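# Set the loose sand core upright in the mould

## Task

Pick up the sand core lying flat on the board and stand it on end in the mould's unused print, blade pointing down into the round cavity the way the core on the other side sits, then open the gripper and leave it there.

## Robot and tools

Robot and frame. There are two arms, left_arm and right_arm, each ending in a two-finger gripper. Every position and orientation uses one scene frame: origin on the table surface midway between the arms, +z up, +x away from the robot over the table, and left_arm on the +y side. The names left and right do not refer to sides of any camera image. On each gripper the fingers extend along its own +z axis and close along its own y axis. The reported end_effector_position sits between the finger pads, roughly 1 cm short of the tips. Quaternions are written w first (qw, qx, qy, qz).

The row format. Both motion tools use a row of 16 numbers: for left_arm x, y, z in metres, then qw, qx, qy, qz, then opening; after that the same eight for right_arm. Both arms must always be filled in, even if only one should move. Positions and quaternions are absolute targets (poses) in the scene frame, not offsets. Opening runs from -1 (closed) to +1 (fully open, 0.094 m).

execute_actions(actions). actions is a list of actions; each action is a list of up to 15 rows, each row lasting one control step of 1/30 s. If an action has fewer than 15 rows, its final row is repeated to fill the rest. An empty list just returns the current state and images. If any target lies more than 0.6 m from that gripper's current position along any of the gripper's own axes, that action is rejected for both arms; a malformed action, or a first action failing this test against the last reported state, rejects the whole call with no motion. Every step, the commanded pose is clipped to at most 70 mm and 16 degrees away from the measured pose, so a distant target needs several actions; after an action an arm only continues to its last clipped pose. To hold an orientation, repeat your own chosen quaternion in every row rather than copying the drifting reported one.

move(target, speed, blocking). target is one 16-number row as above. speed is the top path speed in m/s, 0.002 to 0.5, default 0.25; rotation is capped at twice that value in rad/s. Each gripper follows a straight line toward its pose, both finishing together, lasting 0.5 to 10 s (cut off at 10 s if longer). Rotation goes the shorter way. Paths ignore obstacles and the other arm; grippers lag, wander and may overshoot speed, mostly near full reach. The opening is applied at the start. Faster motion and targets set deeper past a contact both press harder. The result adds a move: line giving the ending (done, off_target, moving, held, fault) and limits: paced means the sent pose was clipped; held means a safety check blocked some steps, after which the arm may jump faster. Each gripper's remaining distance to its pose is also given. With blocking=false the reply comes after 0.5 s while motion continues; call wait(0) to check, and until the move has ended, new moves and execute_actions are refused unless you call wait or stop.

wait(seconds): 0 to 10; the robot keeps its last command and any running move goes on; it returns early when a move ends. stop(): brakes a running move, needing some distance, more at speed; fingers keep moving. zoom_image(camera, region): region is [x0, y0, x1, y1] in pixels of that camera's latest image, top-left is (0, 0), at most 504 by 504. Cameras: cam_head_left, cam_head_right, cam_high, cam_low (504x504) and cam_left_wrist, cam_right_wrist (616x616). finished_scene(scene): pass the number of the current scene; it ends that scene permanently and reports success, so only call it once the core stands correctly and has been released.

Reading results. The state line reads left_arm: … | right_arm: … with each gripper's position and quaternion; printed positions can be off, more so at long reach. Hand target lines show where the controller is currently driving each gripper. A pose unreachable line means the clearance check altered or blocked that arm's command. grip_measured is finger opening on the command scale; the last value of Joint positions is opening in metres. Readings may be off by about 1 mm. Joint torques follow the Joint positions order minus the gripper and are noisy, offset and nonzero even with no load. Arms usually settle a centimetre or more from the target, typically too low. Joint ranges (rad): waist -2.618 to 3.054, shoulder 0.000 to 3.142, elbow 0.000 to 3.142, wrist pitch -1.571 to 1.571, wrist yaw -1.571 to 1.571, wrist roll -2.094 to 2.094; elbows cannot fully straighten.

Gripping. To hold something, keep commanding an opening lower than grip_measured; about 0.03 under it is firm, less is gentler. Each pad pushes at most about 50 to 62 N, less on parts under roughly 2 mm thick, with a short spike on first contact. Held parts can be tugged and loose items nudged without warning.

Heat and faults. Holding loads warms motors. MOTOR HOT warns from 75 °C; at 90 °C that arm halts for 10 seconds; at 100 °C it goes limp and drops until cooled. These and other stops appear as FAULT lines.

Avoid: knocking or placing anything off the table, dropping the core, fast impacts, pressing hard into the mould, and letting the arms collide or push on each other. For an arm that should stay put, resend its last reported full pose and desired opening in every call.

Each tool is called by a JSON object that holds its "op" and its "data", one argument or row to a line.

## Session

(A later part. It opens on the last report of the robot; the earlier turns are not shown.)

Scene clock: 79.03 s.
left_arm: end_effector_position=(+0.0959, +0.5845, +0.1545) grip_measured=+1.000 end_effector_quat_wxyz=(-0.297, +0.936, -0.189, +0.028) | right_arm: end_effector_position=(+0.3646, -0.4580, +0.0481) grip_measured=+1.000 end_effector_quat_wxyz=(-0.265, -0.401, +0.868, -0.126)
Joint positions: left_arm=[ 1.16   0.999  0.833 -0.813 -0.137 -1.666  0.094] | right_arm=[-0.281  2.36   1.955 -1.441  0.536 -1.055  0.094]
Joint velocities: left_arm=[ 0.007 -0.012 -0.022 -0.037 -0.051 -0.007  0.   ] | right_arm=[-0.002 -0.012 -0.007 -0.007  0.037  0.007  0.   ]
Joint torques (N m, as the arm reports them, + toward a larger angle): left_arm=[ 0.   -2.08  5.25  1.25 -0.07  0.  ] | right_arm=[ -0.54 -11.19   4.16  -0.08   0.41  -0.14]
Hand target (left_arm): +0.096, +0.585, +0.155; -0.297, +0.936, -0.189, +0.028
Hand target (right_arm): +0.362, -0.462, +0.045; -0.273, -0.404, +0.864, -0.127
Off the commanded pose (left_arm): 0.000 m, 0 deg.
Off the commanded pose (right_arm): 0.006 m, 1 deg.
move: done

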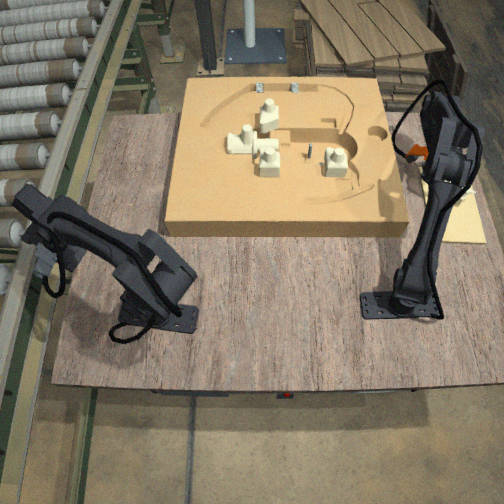

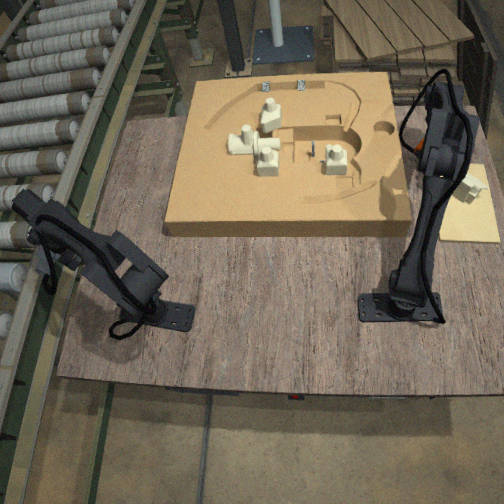

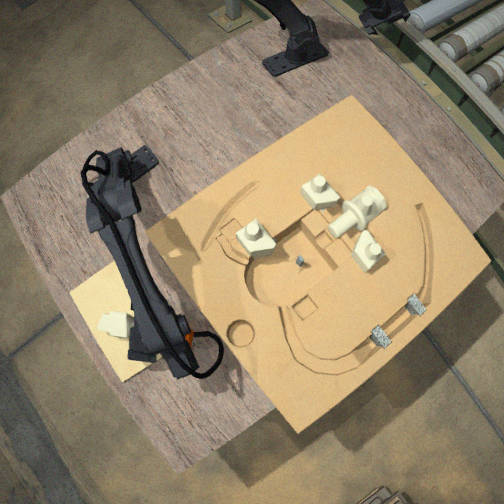

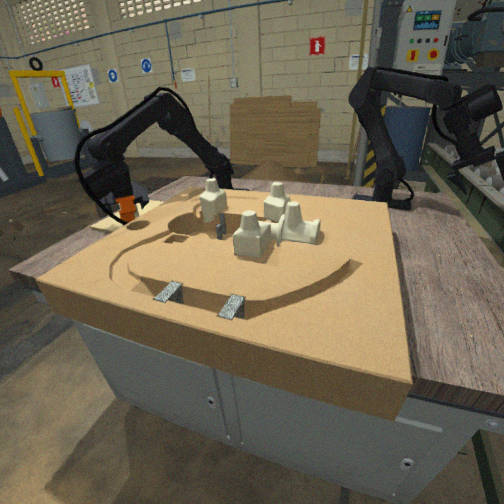

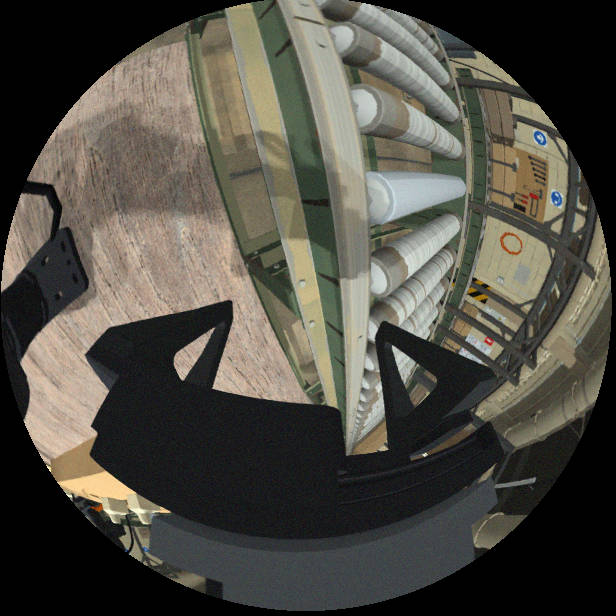

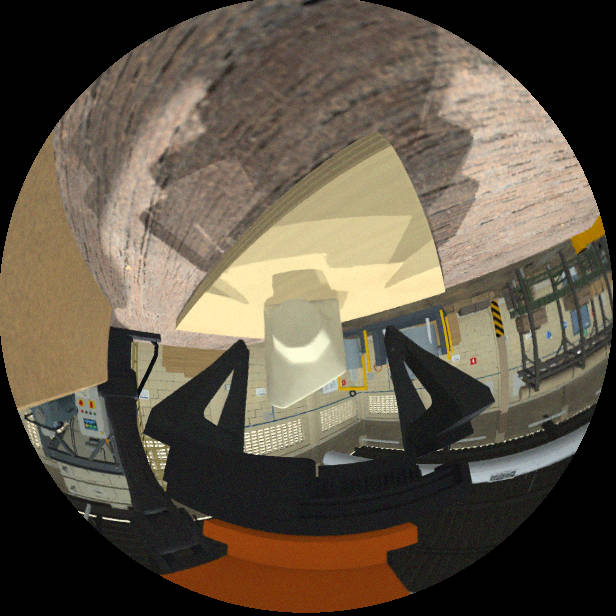

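{"op": "move", "data": {
  "target": [0.0959,0.5845,0.1545,-0.297,0.936,-0.189,0.028,1, 0.341,-0.479,0.035,0.295,0.400,-0.857,0.138,1],
  "speed": 0.05
}}

{"op": "zoom_image", "data": {
  "camera": "cam_head_right",
  "region": [404, 120, 504, 240]
}}

{"op": "zoom_image", "data": {
  "camera": "cam_high",
  "region": [70, 270, 200, 400]
}}

Scene clock: 85.83 s.
left_arm: end_effector_position=(+0.0959, +0.5845, +0.1545) grip_measured=+1.000 end_effector_quat_wxyz=(-0.297, +0.936, -0.189, +0.028) | right_arm: end_effector_position=(+0.3414, -0.4741, +0.0249) grip_measured=+1.000 end_effector_quat_wxyz=(-0.300, -0.401, +0.856, -0.127)
Joint positions: left_arm=[ 1.16   0.999  0.833 -0.813 -0.137 -1.666  0.094] | right_arm=[-0.316  2.36   1.829 -1.357  0.592 -1.077  0.094]
Joint velocities: left_arm=[-0.002 -0.007 -0.002 -0.007 -0.066 -0.022  0.   ] | right_arm=[ 0.002  0.007 -0.007 -0.022  0.022  0.022  0.   ]
Joint torques (N m, as the arm reports them, + toward a larger angle): left_arm=[-0.01 -1.99  5.22  1.28 -0.05 -0.04] | right_arm=[ -0.68 -13.84   4.01  -0.14   0.45  -0.15]
Hand target (left_arm): +0.096, +0.585, +0.154; -0.297, +0.936, -0.189, +0.028
Hand target (right_arm): +0.341, -0.479, +0.035; -0.295, -0.400, +0.857, -0.138
Off the commanded pose (left_arm): 0.000 m, 0 deg.
Off the commanded pose (right_arm): 0.011 m, 1 deg.
move: off_target (right_arm)

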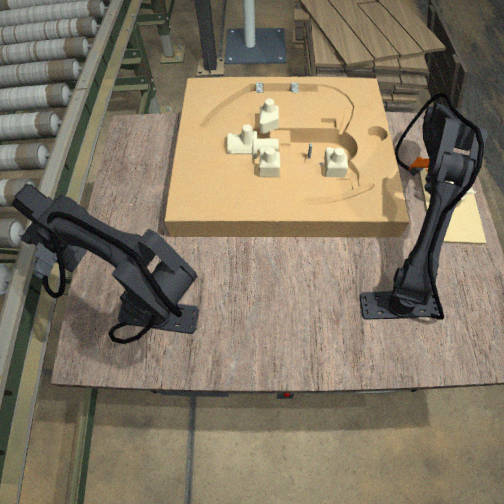

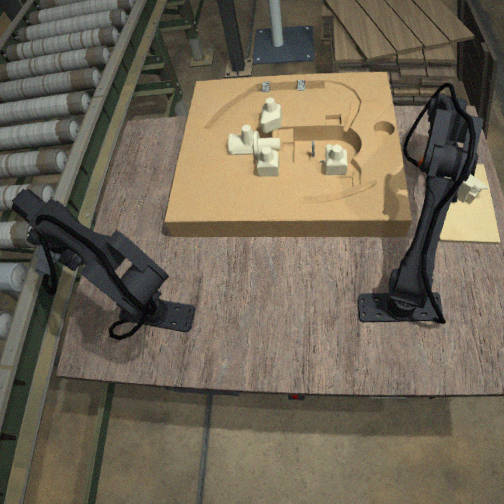

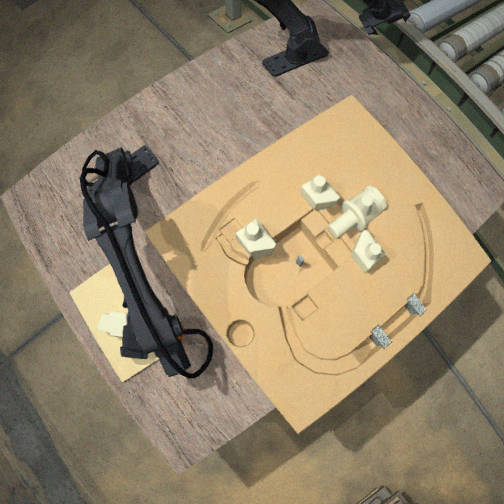

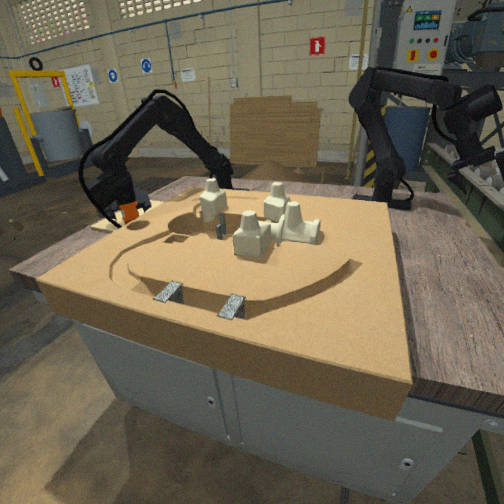

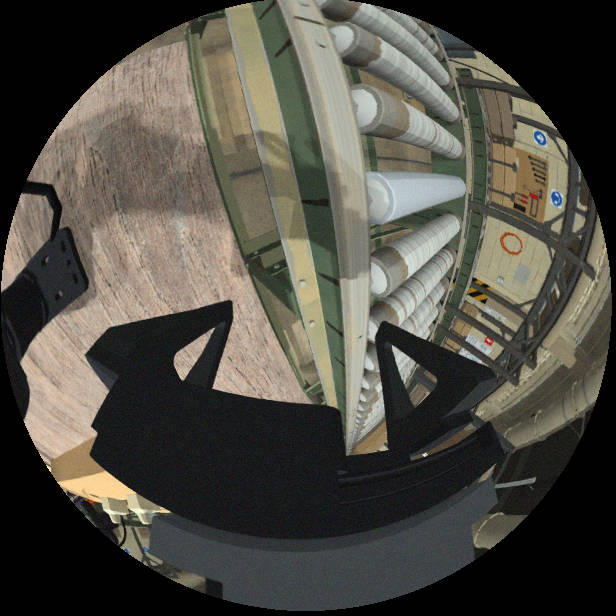

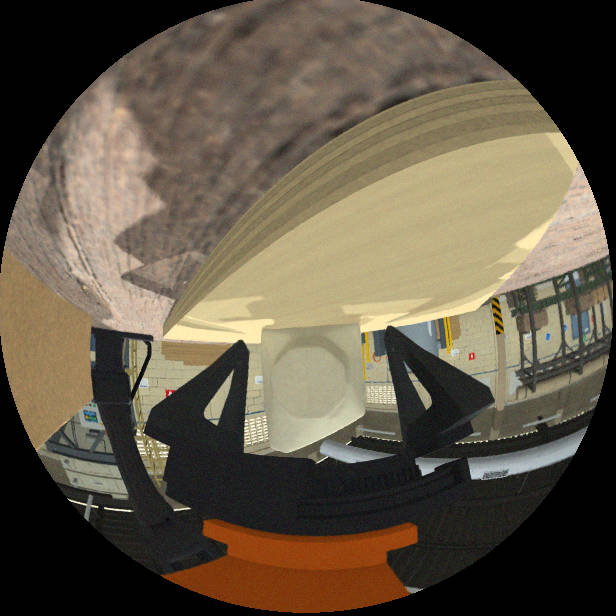

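Region (404, 120, 504, 240) of cam_head_right's 504x504 image, scaled by 4.200, with more detail than that image has.

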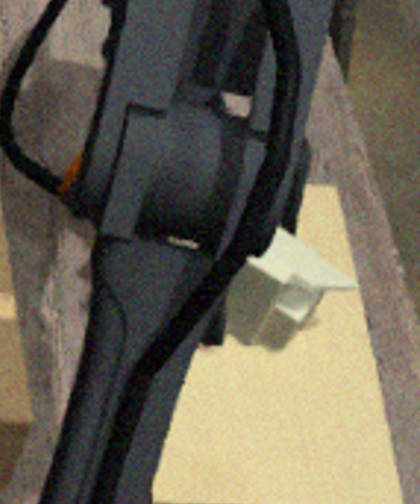

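Region (70, 270, 200, 400) of cam_high's 504x504 image, scaled by 3.877, with more detail than that image has.

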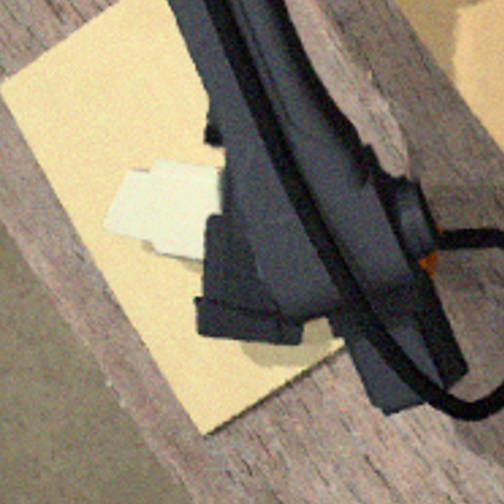

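{"op": "move", "data": {
  "target": [0.0959,0.5845,0.1545,-0.297,0.936,-0.189,0.028,1, 0.334,-0.488,0.047,0.28,0.403,-0.862,0.131,1],
  "speed": 0.05
}}

{"op": "zoom_image", "data": {
  "camera": "cam_head_right",
  "region": [404, 120, 504, 240]
}}

{"op": "zoom_image", "data": {
  "camera": "cam_high",
  "region": [70, 270, 200, 400]
}}

Scene clock: 92.67 s.
left_arm: end_effector_position=(+0.0959, +0.5845, +0.1545) grip_measured=+1.000 end_effector_quat_wxyz=(-0.297, +0.936, -0.189, +0.028) | right_arm: end_effector_position=(+0.3354, -0.4867, +0.0394) grip_measured=+1.000 end_effector_quat_wxyz=(-0.288, -0.403, +0.860, -0.127)
Joint positions: left_arm=[ 1.16   0.999  0.833 -0.813 -0.137 -1.666  0.094] | right_arm=[-0.354  2.306  1.808 -1.341  0.588 -1.132  0.094]
Joint velocities: left_arm=[ 0.012  0.017 -0.027 -0.007 -0.051  0.022  0.   ] | right_arm=[ 0.017 -0.022 -0.002  0.125  0.037 -0.022  0.   ]
Joint torques (N m, as the arm reports them, + toward a larger angle): left_arm=[ 0.11 -1.9   5.25  1.27 -0.07 -0.01] | right_arm=[ -0.54 -13.55   4.02  -0.03   0.27  -0.13]
Hand target (left_arm): +0.096, +0.585, +0.155; -0.297, +0.936, -0.189, +0.028
Hand target (right_arm): +0.334, -0.488, +0.047; -0.280, -0.403, +0.862, -0.131
Off the commanded pose (left_arm): 0.000 m, 0 deg.
Off the commanded pose (right_arm): 0.008 m, 1 deg.
move: done

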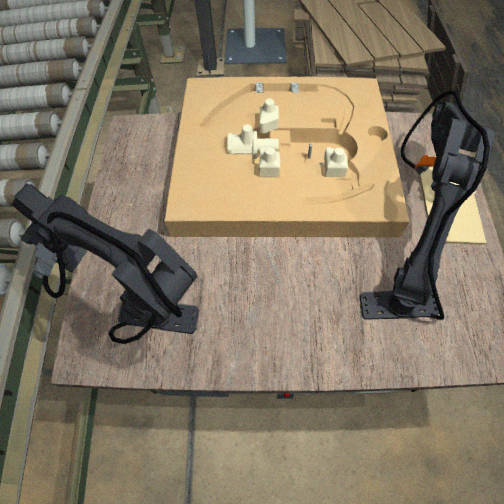

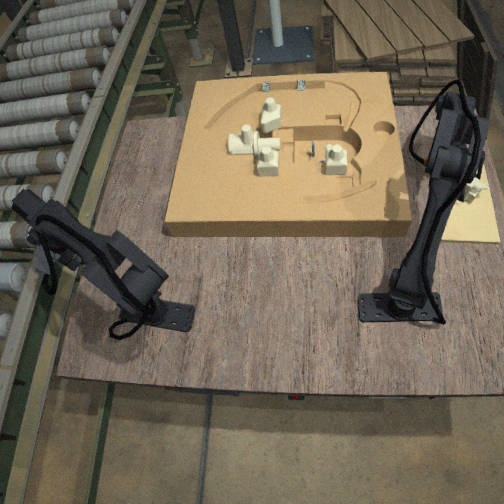

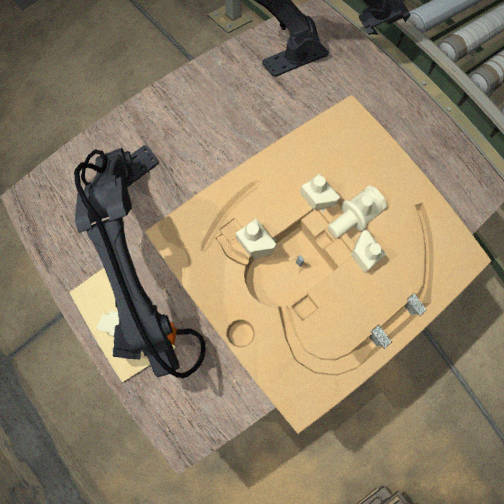

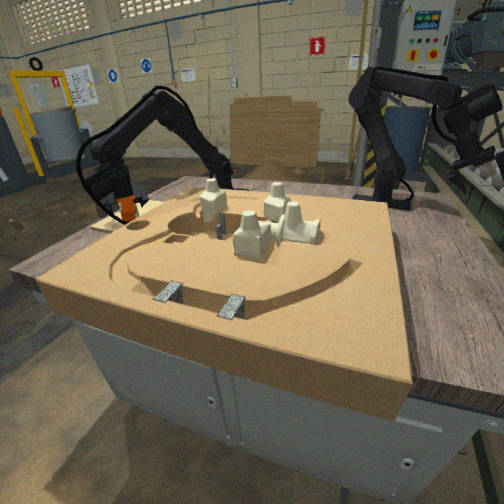

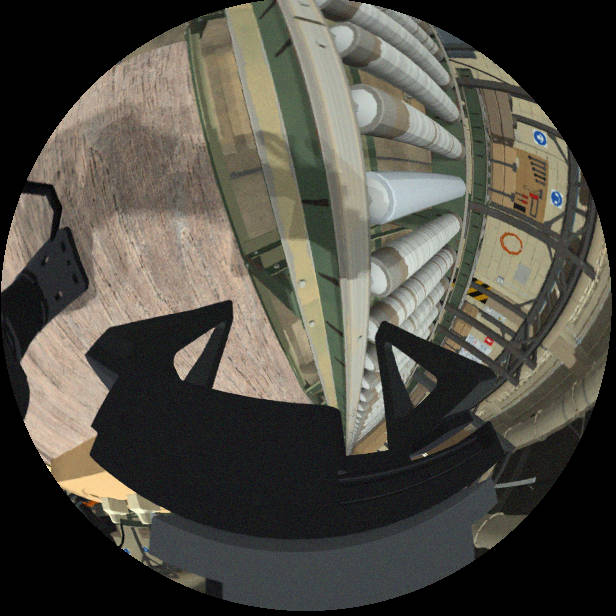

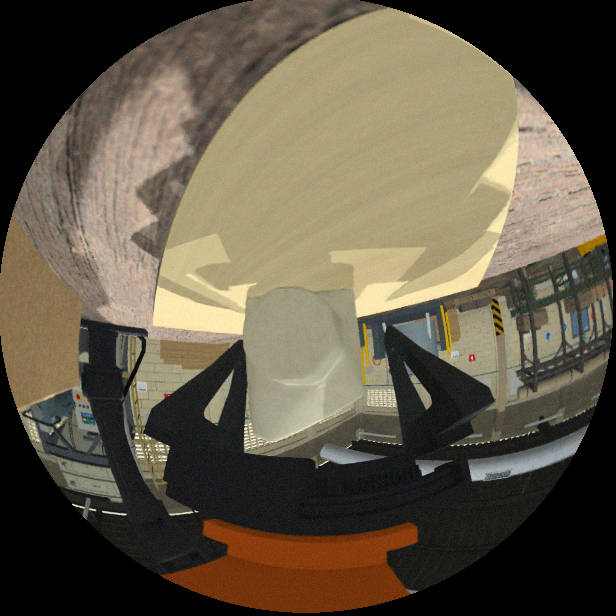

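Region (404, 120, 504, 240) of cam_head_right's 504x504 image, scaled by 4.200, with more detail than that image has.

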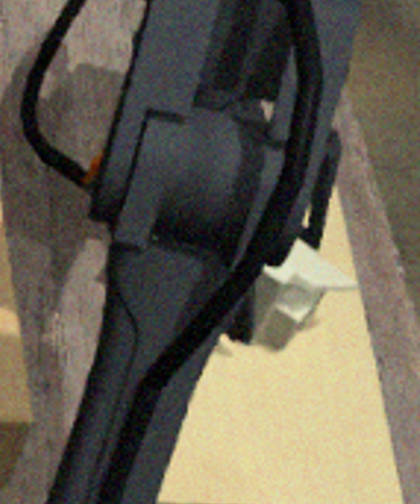

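Region (70, 270, 200, 400) of cam_high's 504x504 image, scaled by 3.877, with more detail than that image has.

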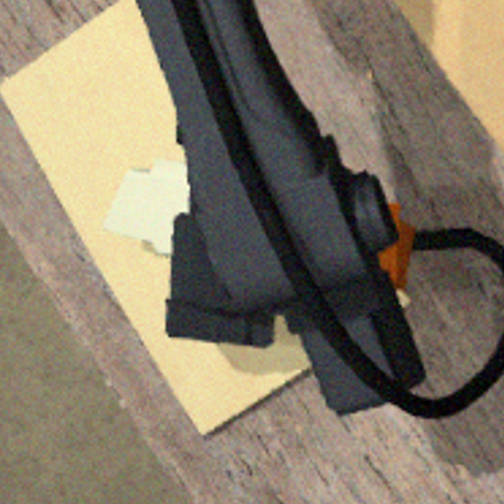

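{"op": "move", "data": {
  "target": [0.0959,0.5845,0.1545,-0.297,0.936,-0.189,0.028,1, 0.330,-0.482,0.044,0.28,0.403,-0.862,0.131,0.35],
  "speed": 0.03
}}

Scene clock: 96.60 s.
left_arm: end_effector_position=(+0.0959, +0.5845, +0.1545) grip_measured=+1.000 end_effector_quat_wxyz=(-0.297, +0.936, -0.189, +0.028) | right_arm: end_effector_position=(+0.3284, -0.4839, +0.0349) grip_measured=+0.351 end_effector_quat_wxyz=(-0.291, -0.405, +0.858, -0.122)
Joint positions: left_arm=[ 1.16   0.999  0.833 -0.813 -0.137 -1.666  0.094] | right_arm=[-0.354  2.292  1.763 -1.322  0.585 -1.134  0.063]
Joint velocities: left_arm=[-0.007 -0.012  0.002 -0.022  0.007 -0.022  0.   ] | right_arm=[-0.002  0.007  0.022 -0.037 -0.007 -0.007 -0.001]
Joint torques (N m, as the arm reports them, + toward a larger angle): left_arm=[ 0.1  -1.95  5.28  1.28 -0.07 -0.05] | right_arm=[  0.29 -13.56   4.15  -0.06   0.28  -0.01]
Hand target (left_arm): +0.096, +0.585, +0.154; -0.297, +0.936, -0.189, +0.028
Hand target (right_arm): +0.330, -0.482, +0.044; -0.280, -0.403, +0.861, -0.131
Off the commanded pose (left_arm): 0.000 m, 0 deg.
Off the commanded pose (right_arm): 0.009 m, 2 deg.
move: done

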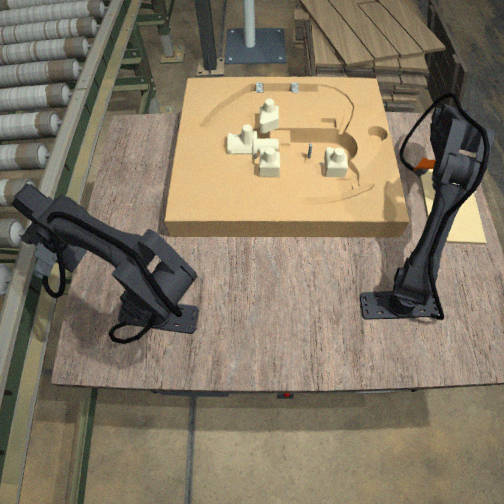

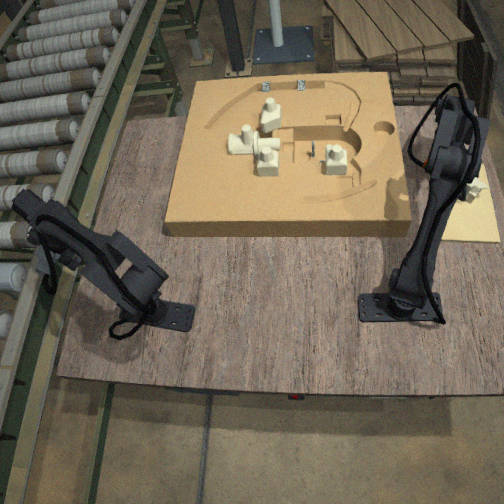

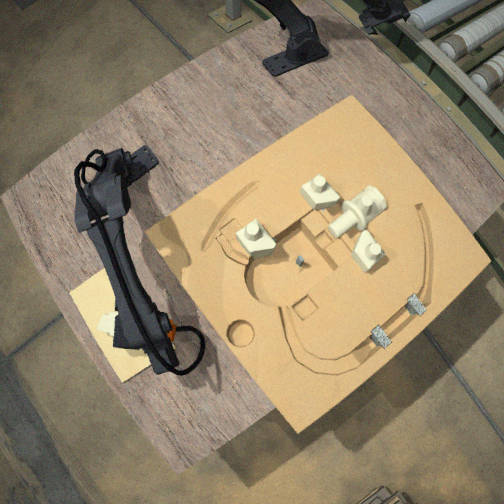

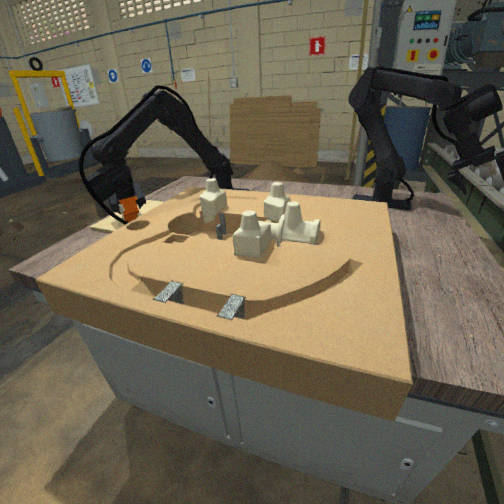

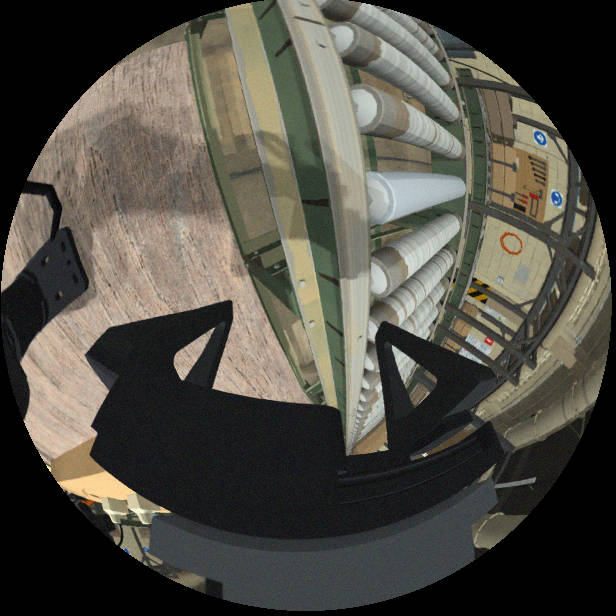

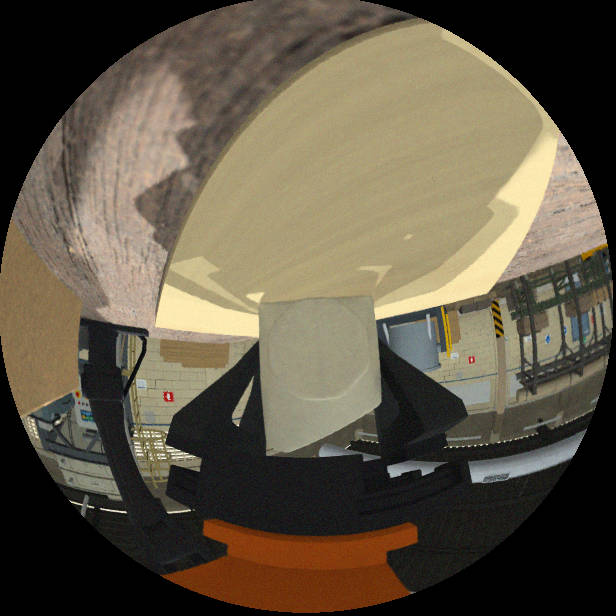

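Centered. Closing further.

{"op": "move", "data": {
  "target": [0.0959,0.5845,0.1545,-0.297,0.936,-0.189,0.028,1, 0.330,-0.482,0.044,0.28,0.403,-0.862,0.131,0.0],
  "speed": 0.03
}}

Scene clock: 98.53 s.
left_arm: end_effector_position=(+0.0959, +0.5845, +0.1545) grip_measured=+1.000 end_effector_quat_wxyz=(-0.297, +0.936, -0.189, +0.028) | right_arm: end_effector_position=(+0.3292, -0.4841, +0.0346) grip_measured=+0.162 end_effector_quat_wxyz=(-0.289, -0.405, +0.859, -0.123)
Joint positions: left_arm=[ 1.16   0.999  0.833 -0.813 -0.137 -1.666  0.094] | right_arm=[-0.354  2.292  1.763 -1.318  0.585 -1.134  0.055]
Joint velocities: left_arm=[ 0.027  0.002 -0.012 -0.007 -0.051 -0.066  0.   ] | right_arm=[ 0.002 -0.007 -0.017  0.007  0.022 -0.022 -0.002]
Joint torques (N m, as the arm reports them, + toward a larger angle): left_arm=[-0.02 -1.99  5.28  1.3  -0.05 -0.01] | right_arm=[  0.29 -13.58   4.11  -0.09   0.27  -0.01]
Hand target (left_arm): +0.096, +0.585, +0.155; -0.297, +0.936, -0.189, +0.028
Hand target (right_arm): +0.330, -0.482, +0.044; -0.280, -0.403, +0.861, -0.131
Off the commanded pose (left_arm): 0.000 m, 0 deg.
Off the commanded pose (right_arm): 0.010 m, 1 deg.
move: done

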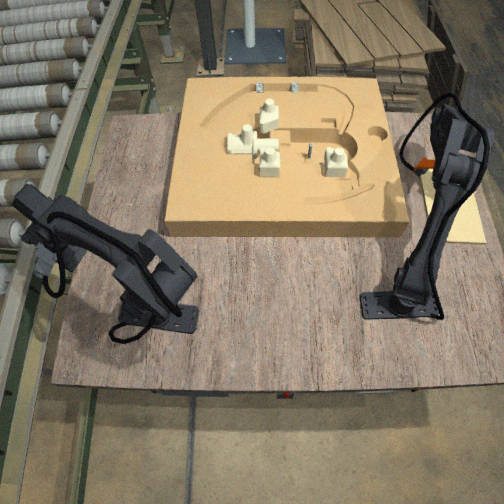

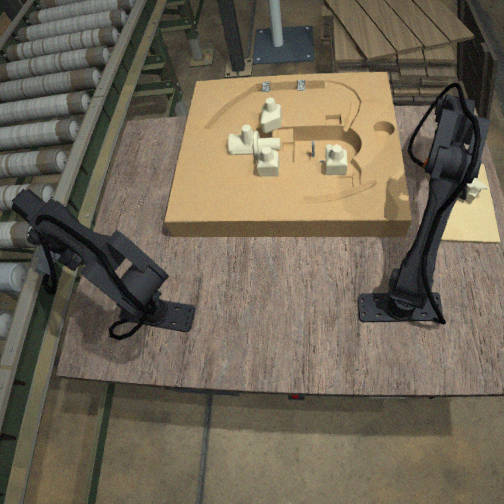

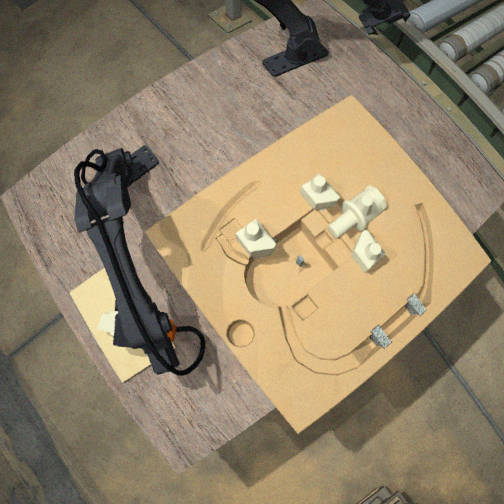

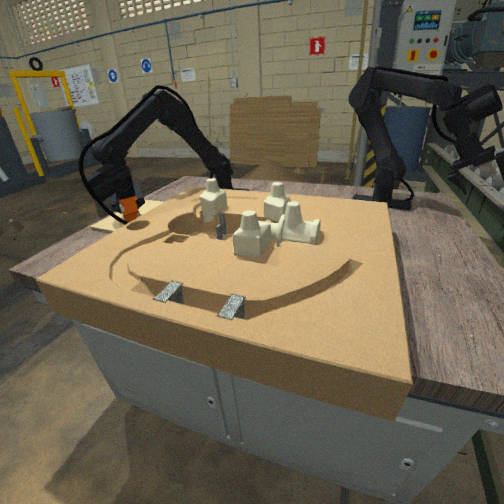

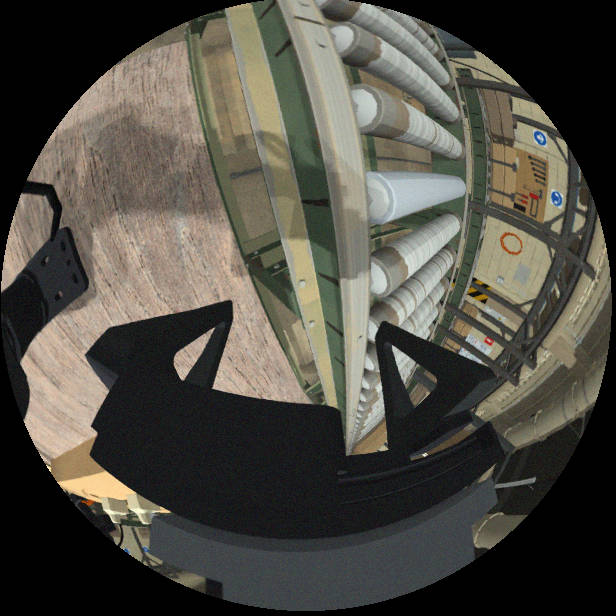

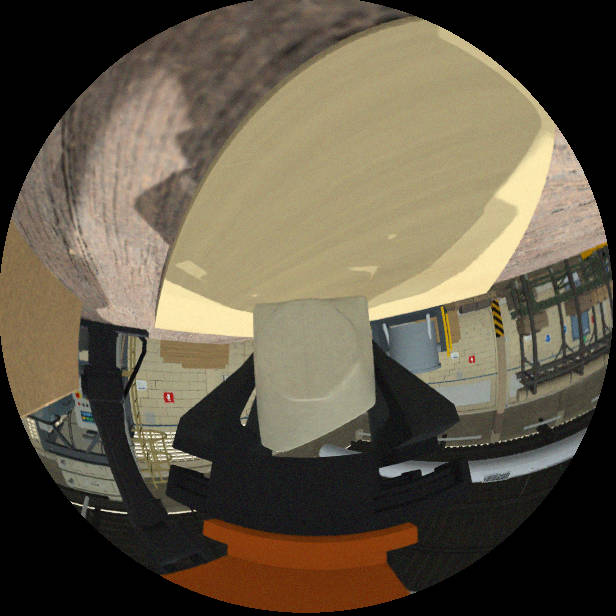

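{"op": "move", "data": {
  "target": [0.0959,0.5845,0.1545,-0.297,0.936,-0.189,0.028,1, 0.330,-0.475,0.13,0.118,0.419,-0.898,0.055,0.12],
  "speed": 0.12
}}

{"op": "move", "data": {
  "target": [0.0959,0.5845,0.1545,-0.297,0.936,-0.189,0.028,1, 0.42,-0.36,0.23,-0.45,0,-0.893,0,0.12],
  "speed": 0.25
}}

{"op": "move", "data": {
  "target": [0.0959,0.5845,0.1545,-0.297,0.936,-0.189,0.028,1, 0.51,-0.13,0.22,-0.45,0,-0.893,0,0.12],
  "speed": 0.2
}}

Scene clock: 108.20 s.
left_arm: end_effector_position=(+0.0959, +0.5845, +0.1545) grip_measured=+1.000 end_effector_quat_wxyz=(-0.297, +0.936, -0.189, +0.028) | right_arm: end_effector_position=(+0.3283, -0.4705, +0.1040) grip_measured=+0.162 end_effector_quat_wxyz=(-0.136, -0.423, +0.895, -0.034)
Joint positions: left_arm=[ 1.16   0.999  0.833 -0.813 -0.137 -1.666  0.094] | right_arm=[-0.464  2.109  1.868 -1.452  0.254 -1.314  0.055]
Joint velocities: left_arm=[-0.017 -0.012  0.007  0.007 -0.051 -0.022  0.   ] | right_arm=[-0.002  0.002  0.002 -0.066 -0.095 -0.037  0.001]
Joint torques (N m, as the arm reports them, + toward a larger angle): left_arm=[ 0.05 -1.95  5.28  1.28 -0.08 -0.03] | right_arm=[ -0.64 -13.54   8.14  -0.11   0.17  -0.15]
Hand target (left_arm): +0.096, +0.585, +0.154; -0.297, +0.936, -0.189, +0.028
Hand target (right_arm): +0.331, -0.475, +0.130; -0.117, -0.421, +0.898, -0.058
Off the commanded pose (left_arm): 0.000 m, 0 deg.
Off the commanded pose (right_arm): 0.026 m, 3 deg.
move: off_target (right_arm)

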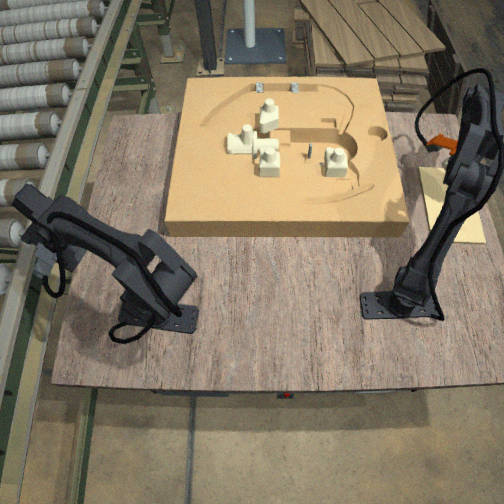

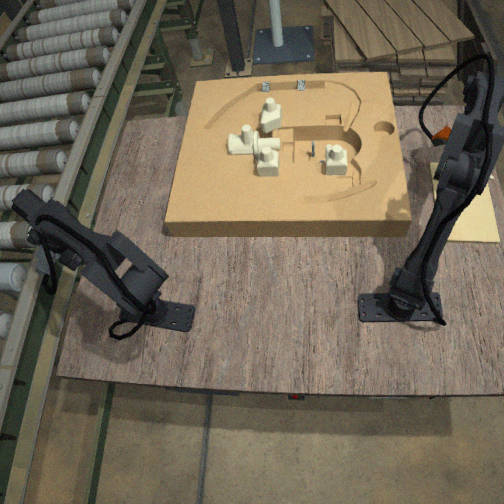

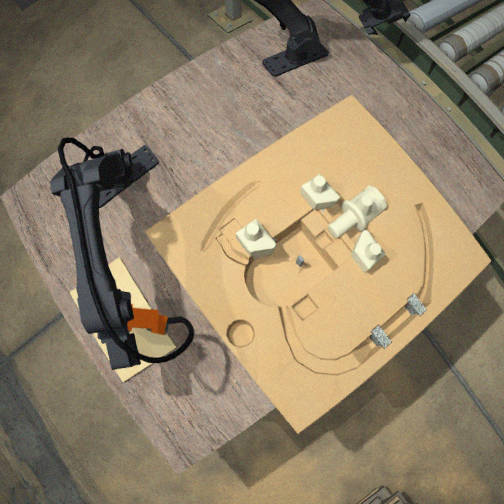

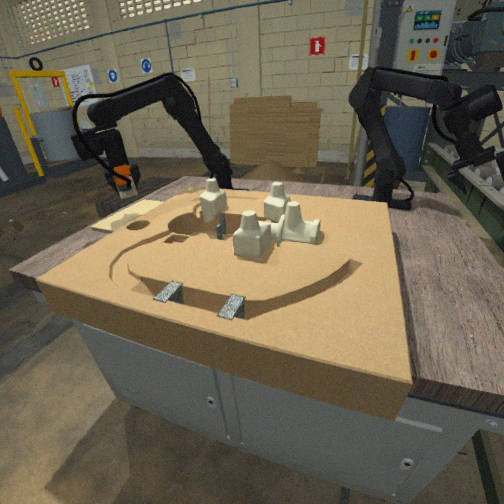

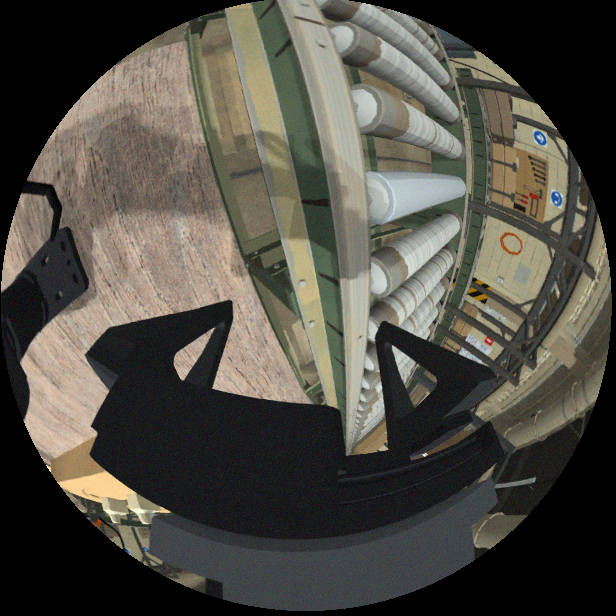

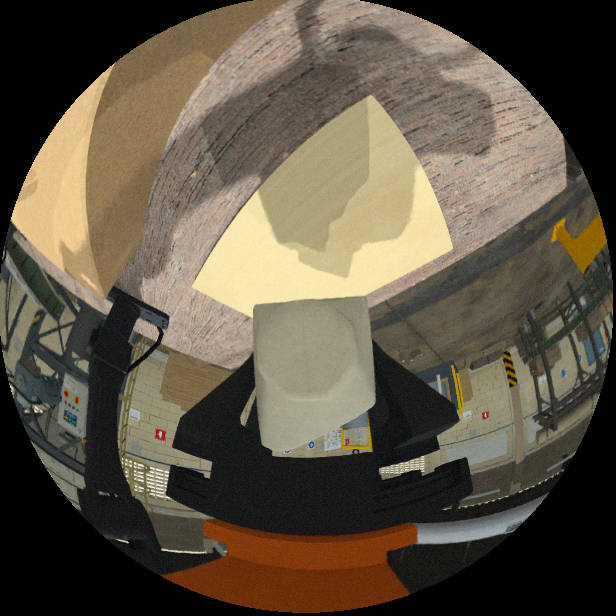

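Scene clock: 111.90 s.
left_arm: end_effector_position=(+0.0959, +0.5845, +0.1545) grip_measured=+1.000 end_effector_quat_wxyz=(-0.297, +0.936, -0.189, +0.028) | right_arm: end_effector_position=(+0.4093, -0.3621, +0.1976) grip_measured=+0.161 end_effector_quat_wxyz=(+0.395, +0.002, +0.919, +0.008)
Joint positions: left_arm=[ 1.16   0.999  0.833 -0.813 -0.137 -1.666  0.094] | right_arm=[-0.36   1.452  1.17  -0.51  -0.26  -0.232  0.055]
Joint velocities: left_arm=[-0.017  0.007 -0.017  0.051 -0.037 -0.022  0.   ] | right_arm=[-0.012 -0.007 -0.002  0.051  0.007  0.022  0.   ]
Joint torques (N m, as the arm reports them, + toward a larger angle): left_arm=[ 0.   -1.94  5.25  1.26 -0.06 -0.02] | right_arm=[ 0.71 -9.    6.97  2.37 -0.18  0.08]
Hand target (left_arm): +0.096, +0.585, +0.155; -0.297, +0.936, -0.189, +0.028
Hand target (right_arm): +0.419, -0.360, +0.232; +0.449, -0.008, +0.894, -0.004
Off the commanded pose (left_arm): 0.000 m, 0 deg.
Off the commanded pose (right_arm): 0.034 m, 7 deg.
move: off_target (right_arm)

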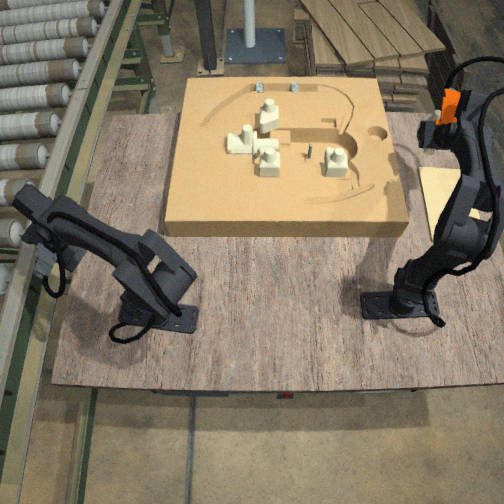

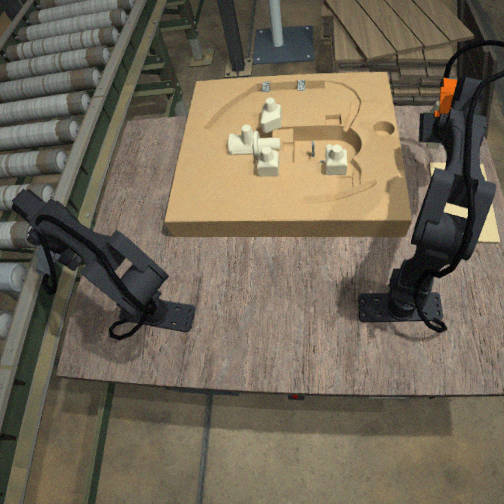

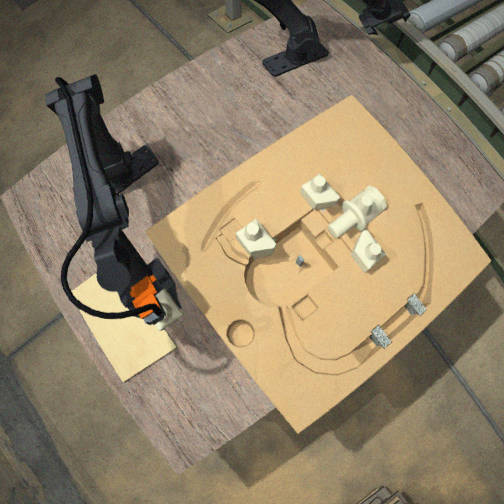

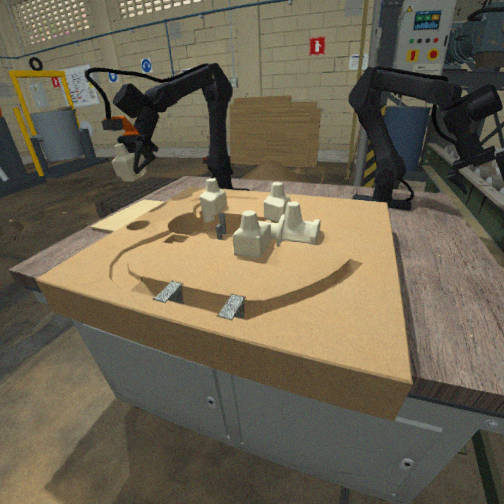

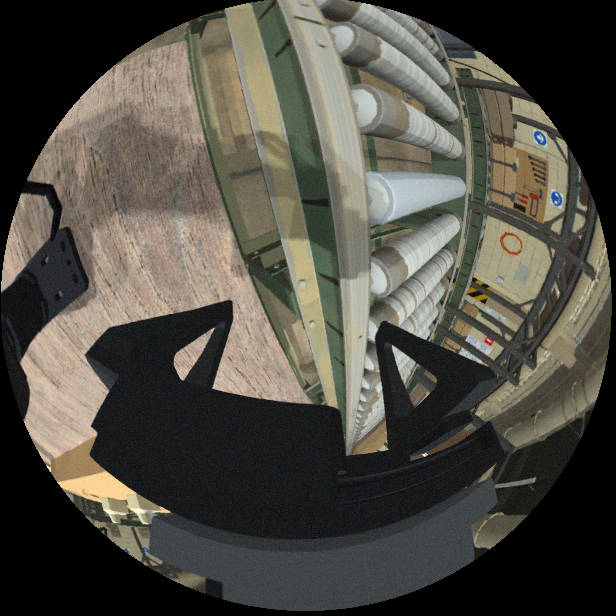

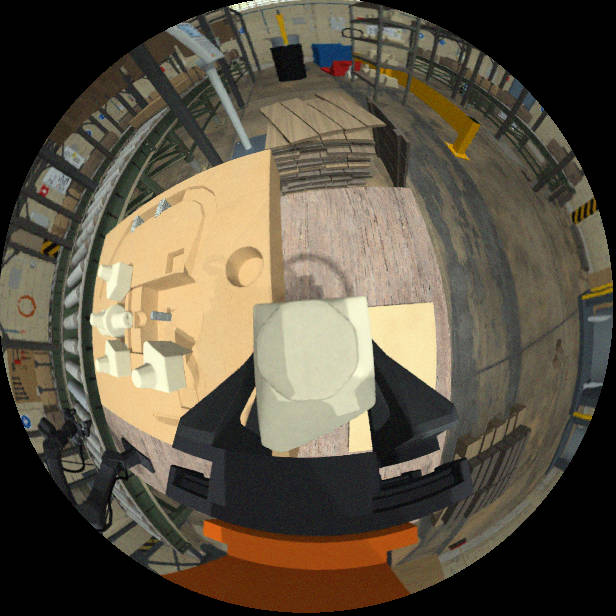

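Scene clock: 113.80 s.
left_arm: end_effector_position=(+0.0959, +0.5845, +0.1545) grip_measured=+1.000 end_effector_quat_wxyz=(-0.297, +0.936, -0.189, +0.028) | right_arm: end_effector_position=(+0.4901, -0.1307, +0.1777) grip_measured=+0.161 end_effector_quat_wxyz=(+0.392, -0.022, +0.920, -0.011)
Joint positions: left_arm=[ 1.16   0.999  0.833 -0.813 -0.137 -1.666  0.094] | right_arm=[ 0.35   1.803  1.468 -0.465  0.265  0.211  0.055]
Joint velocities: left_arm=[-0.002  0.017 -0.002  0.037 -0.007 -0.022  0.   ] | right_arm=[-0.012 -0.007 -0.007 -0.037  0.051  0.007 -0.   ]
Joint torques (N m, as the arm reports them, + toward a larger angle): left_arm=[ 0.11 -2.01  5.2   1.28 -0.05  0.  ] | right_arm=[-0.33 -9.92 10.07  2.18  0.36  0.06]
Hand target (left_arm): +0.096, +0.585, +0.154; -0.297, +0.936, -0.189, +0.028
Hand target (right_arm): +0.507, -0.131, +0.219; +0.447, -0.001, +0.895, -0.002
Off the commanded pose (left_arm): 0.000 m, 0 deg.
Off the commanded pose (right_arm): 0.047 m, 8 deg.
move: off_target (right_arm)

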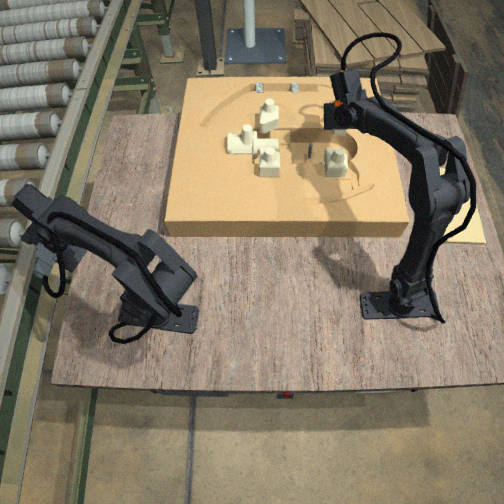

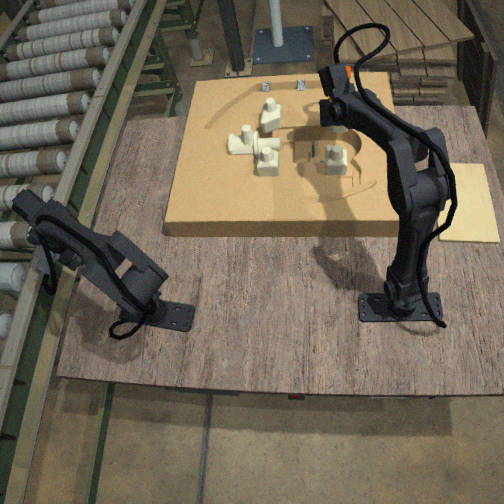

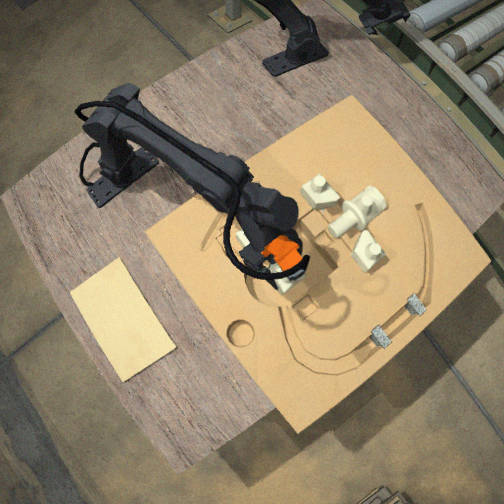

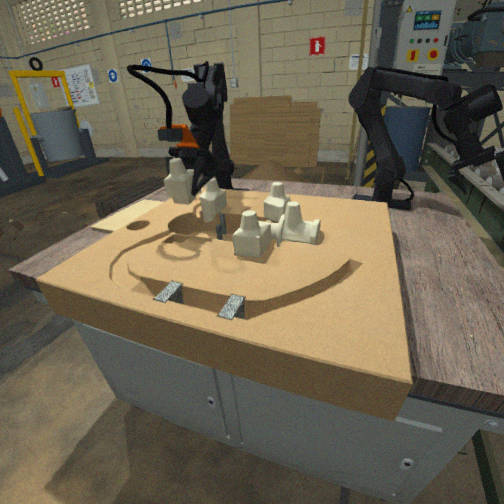

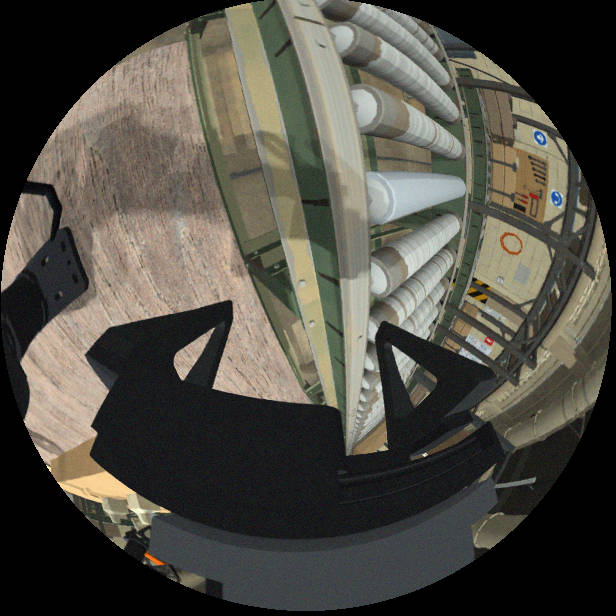

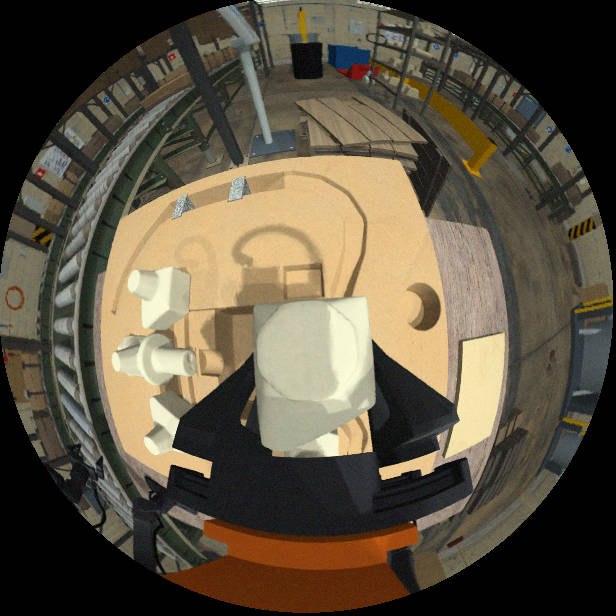

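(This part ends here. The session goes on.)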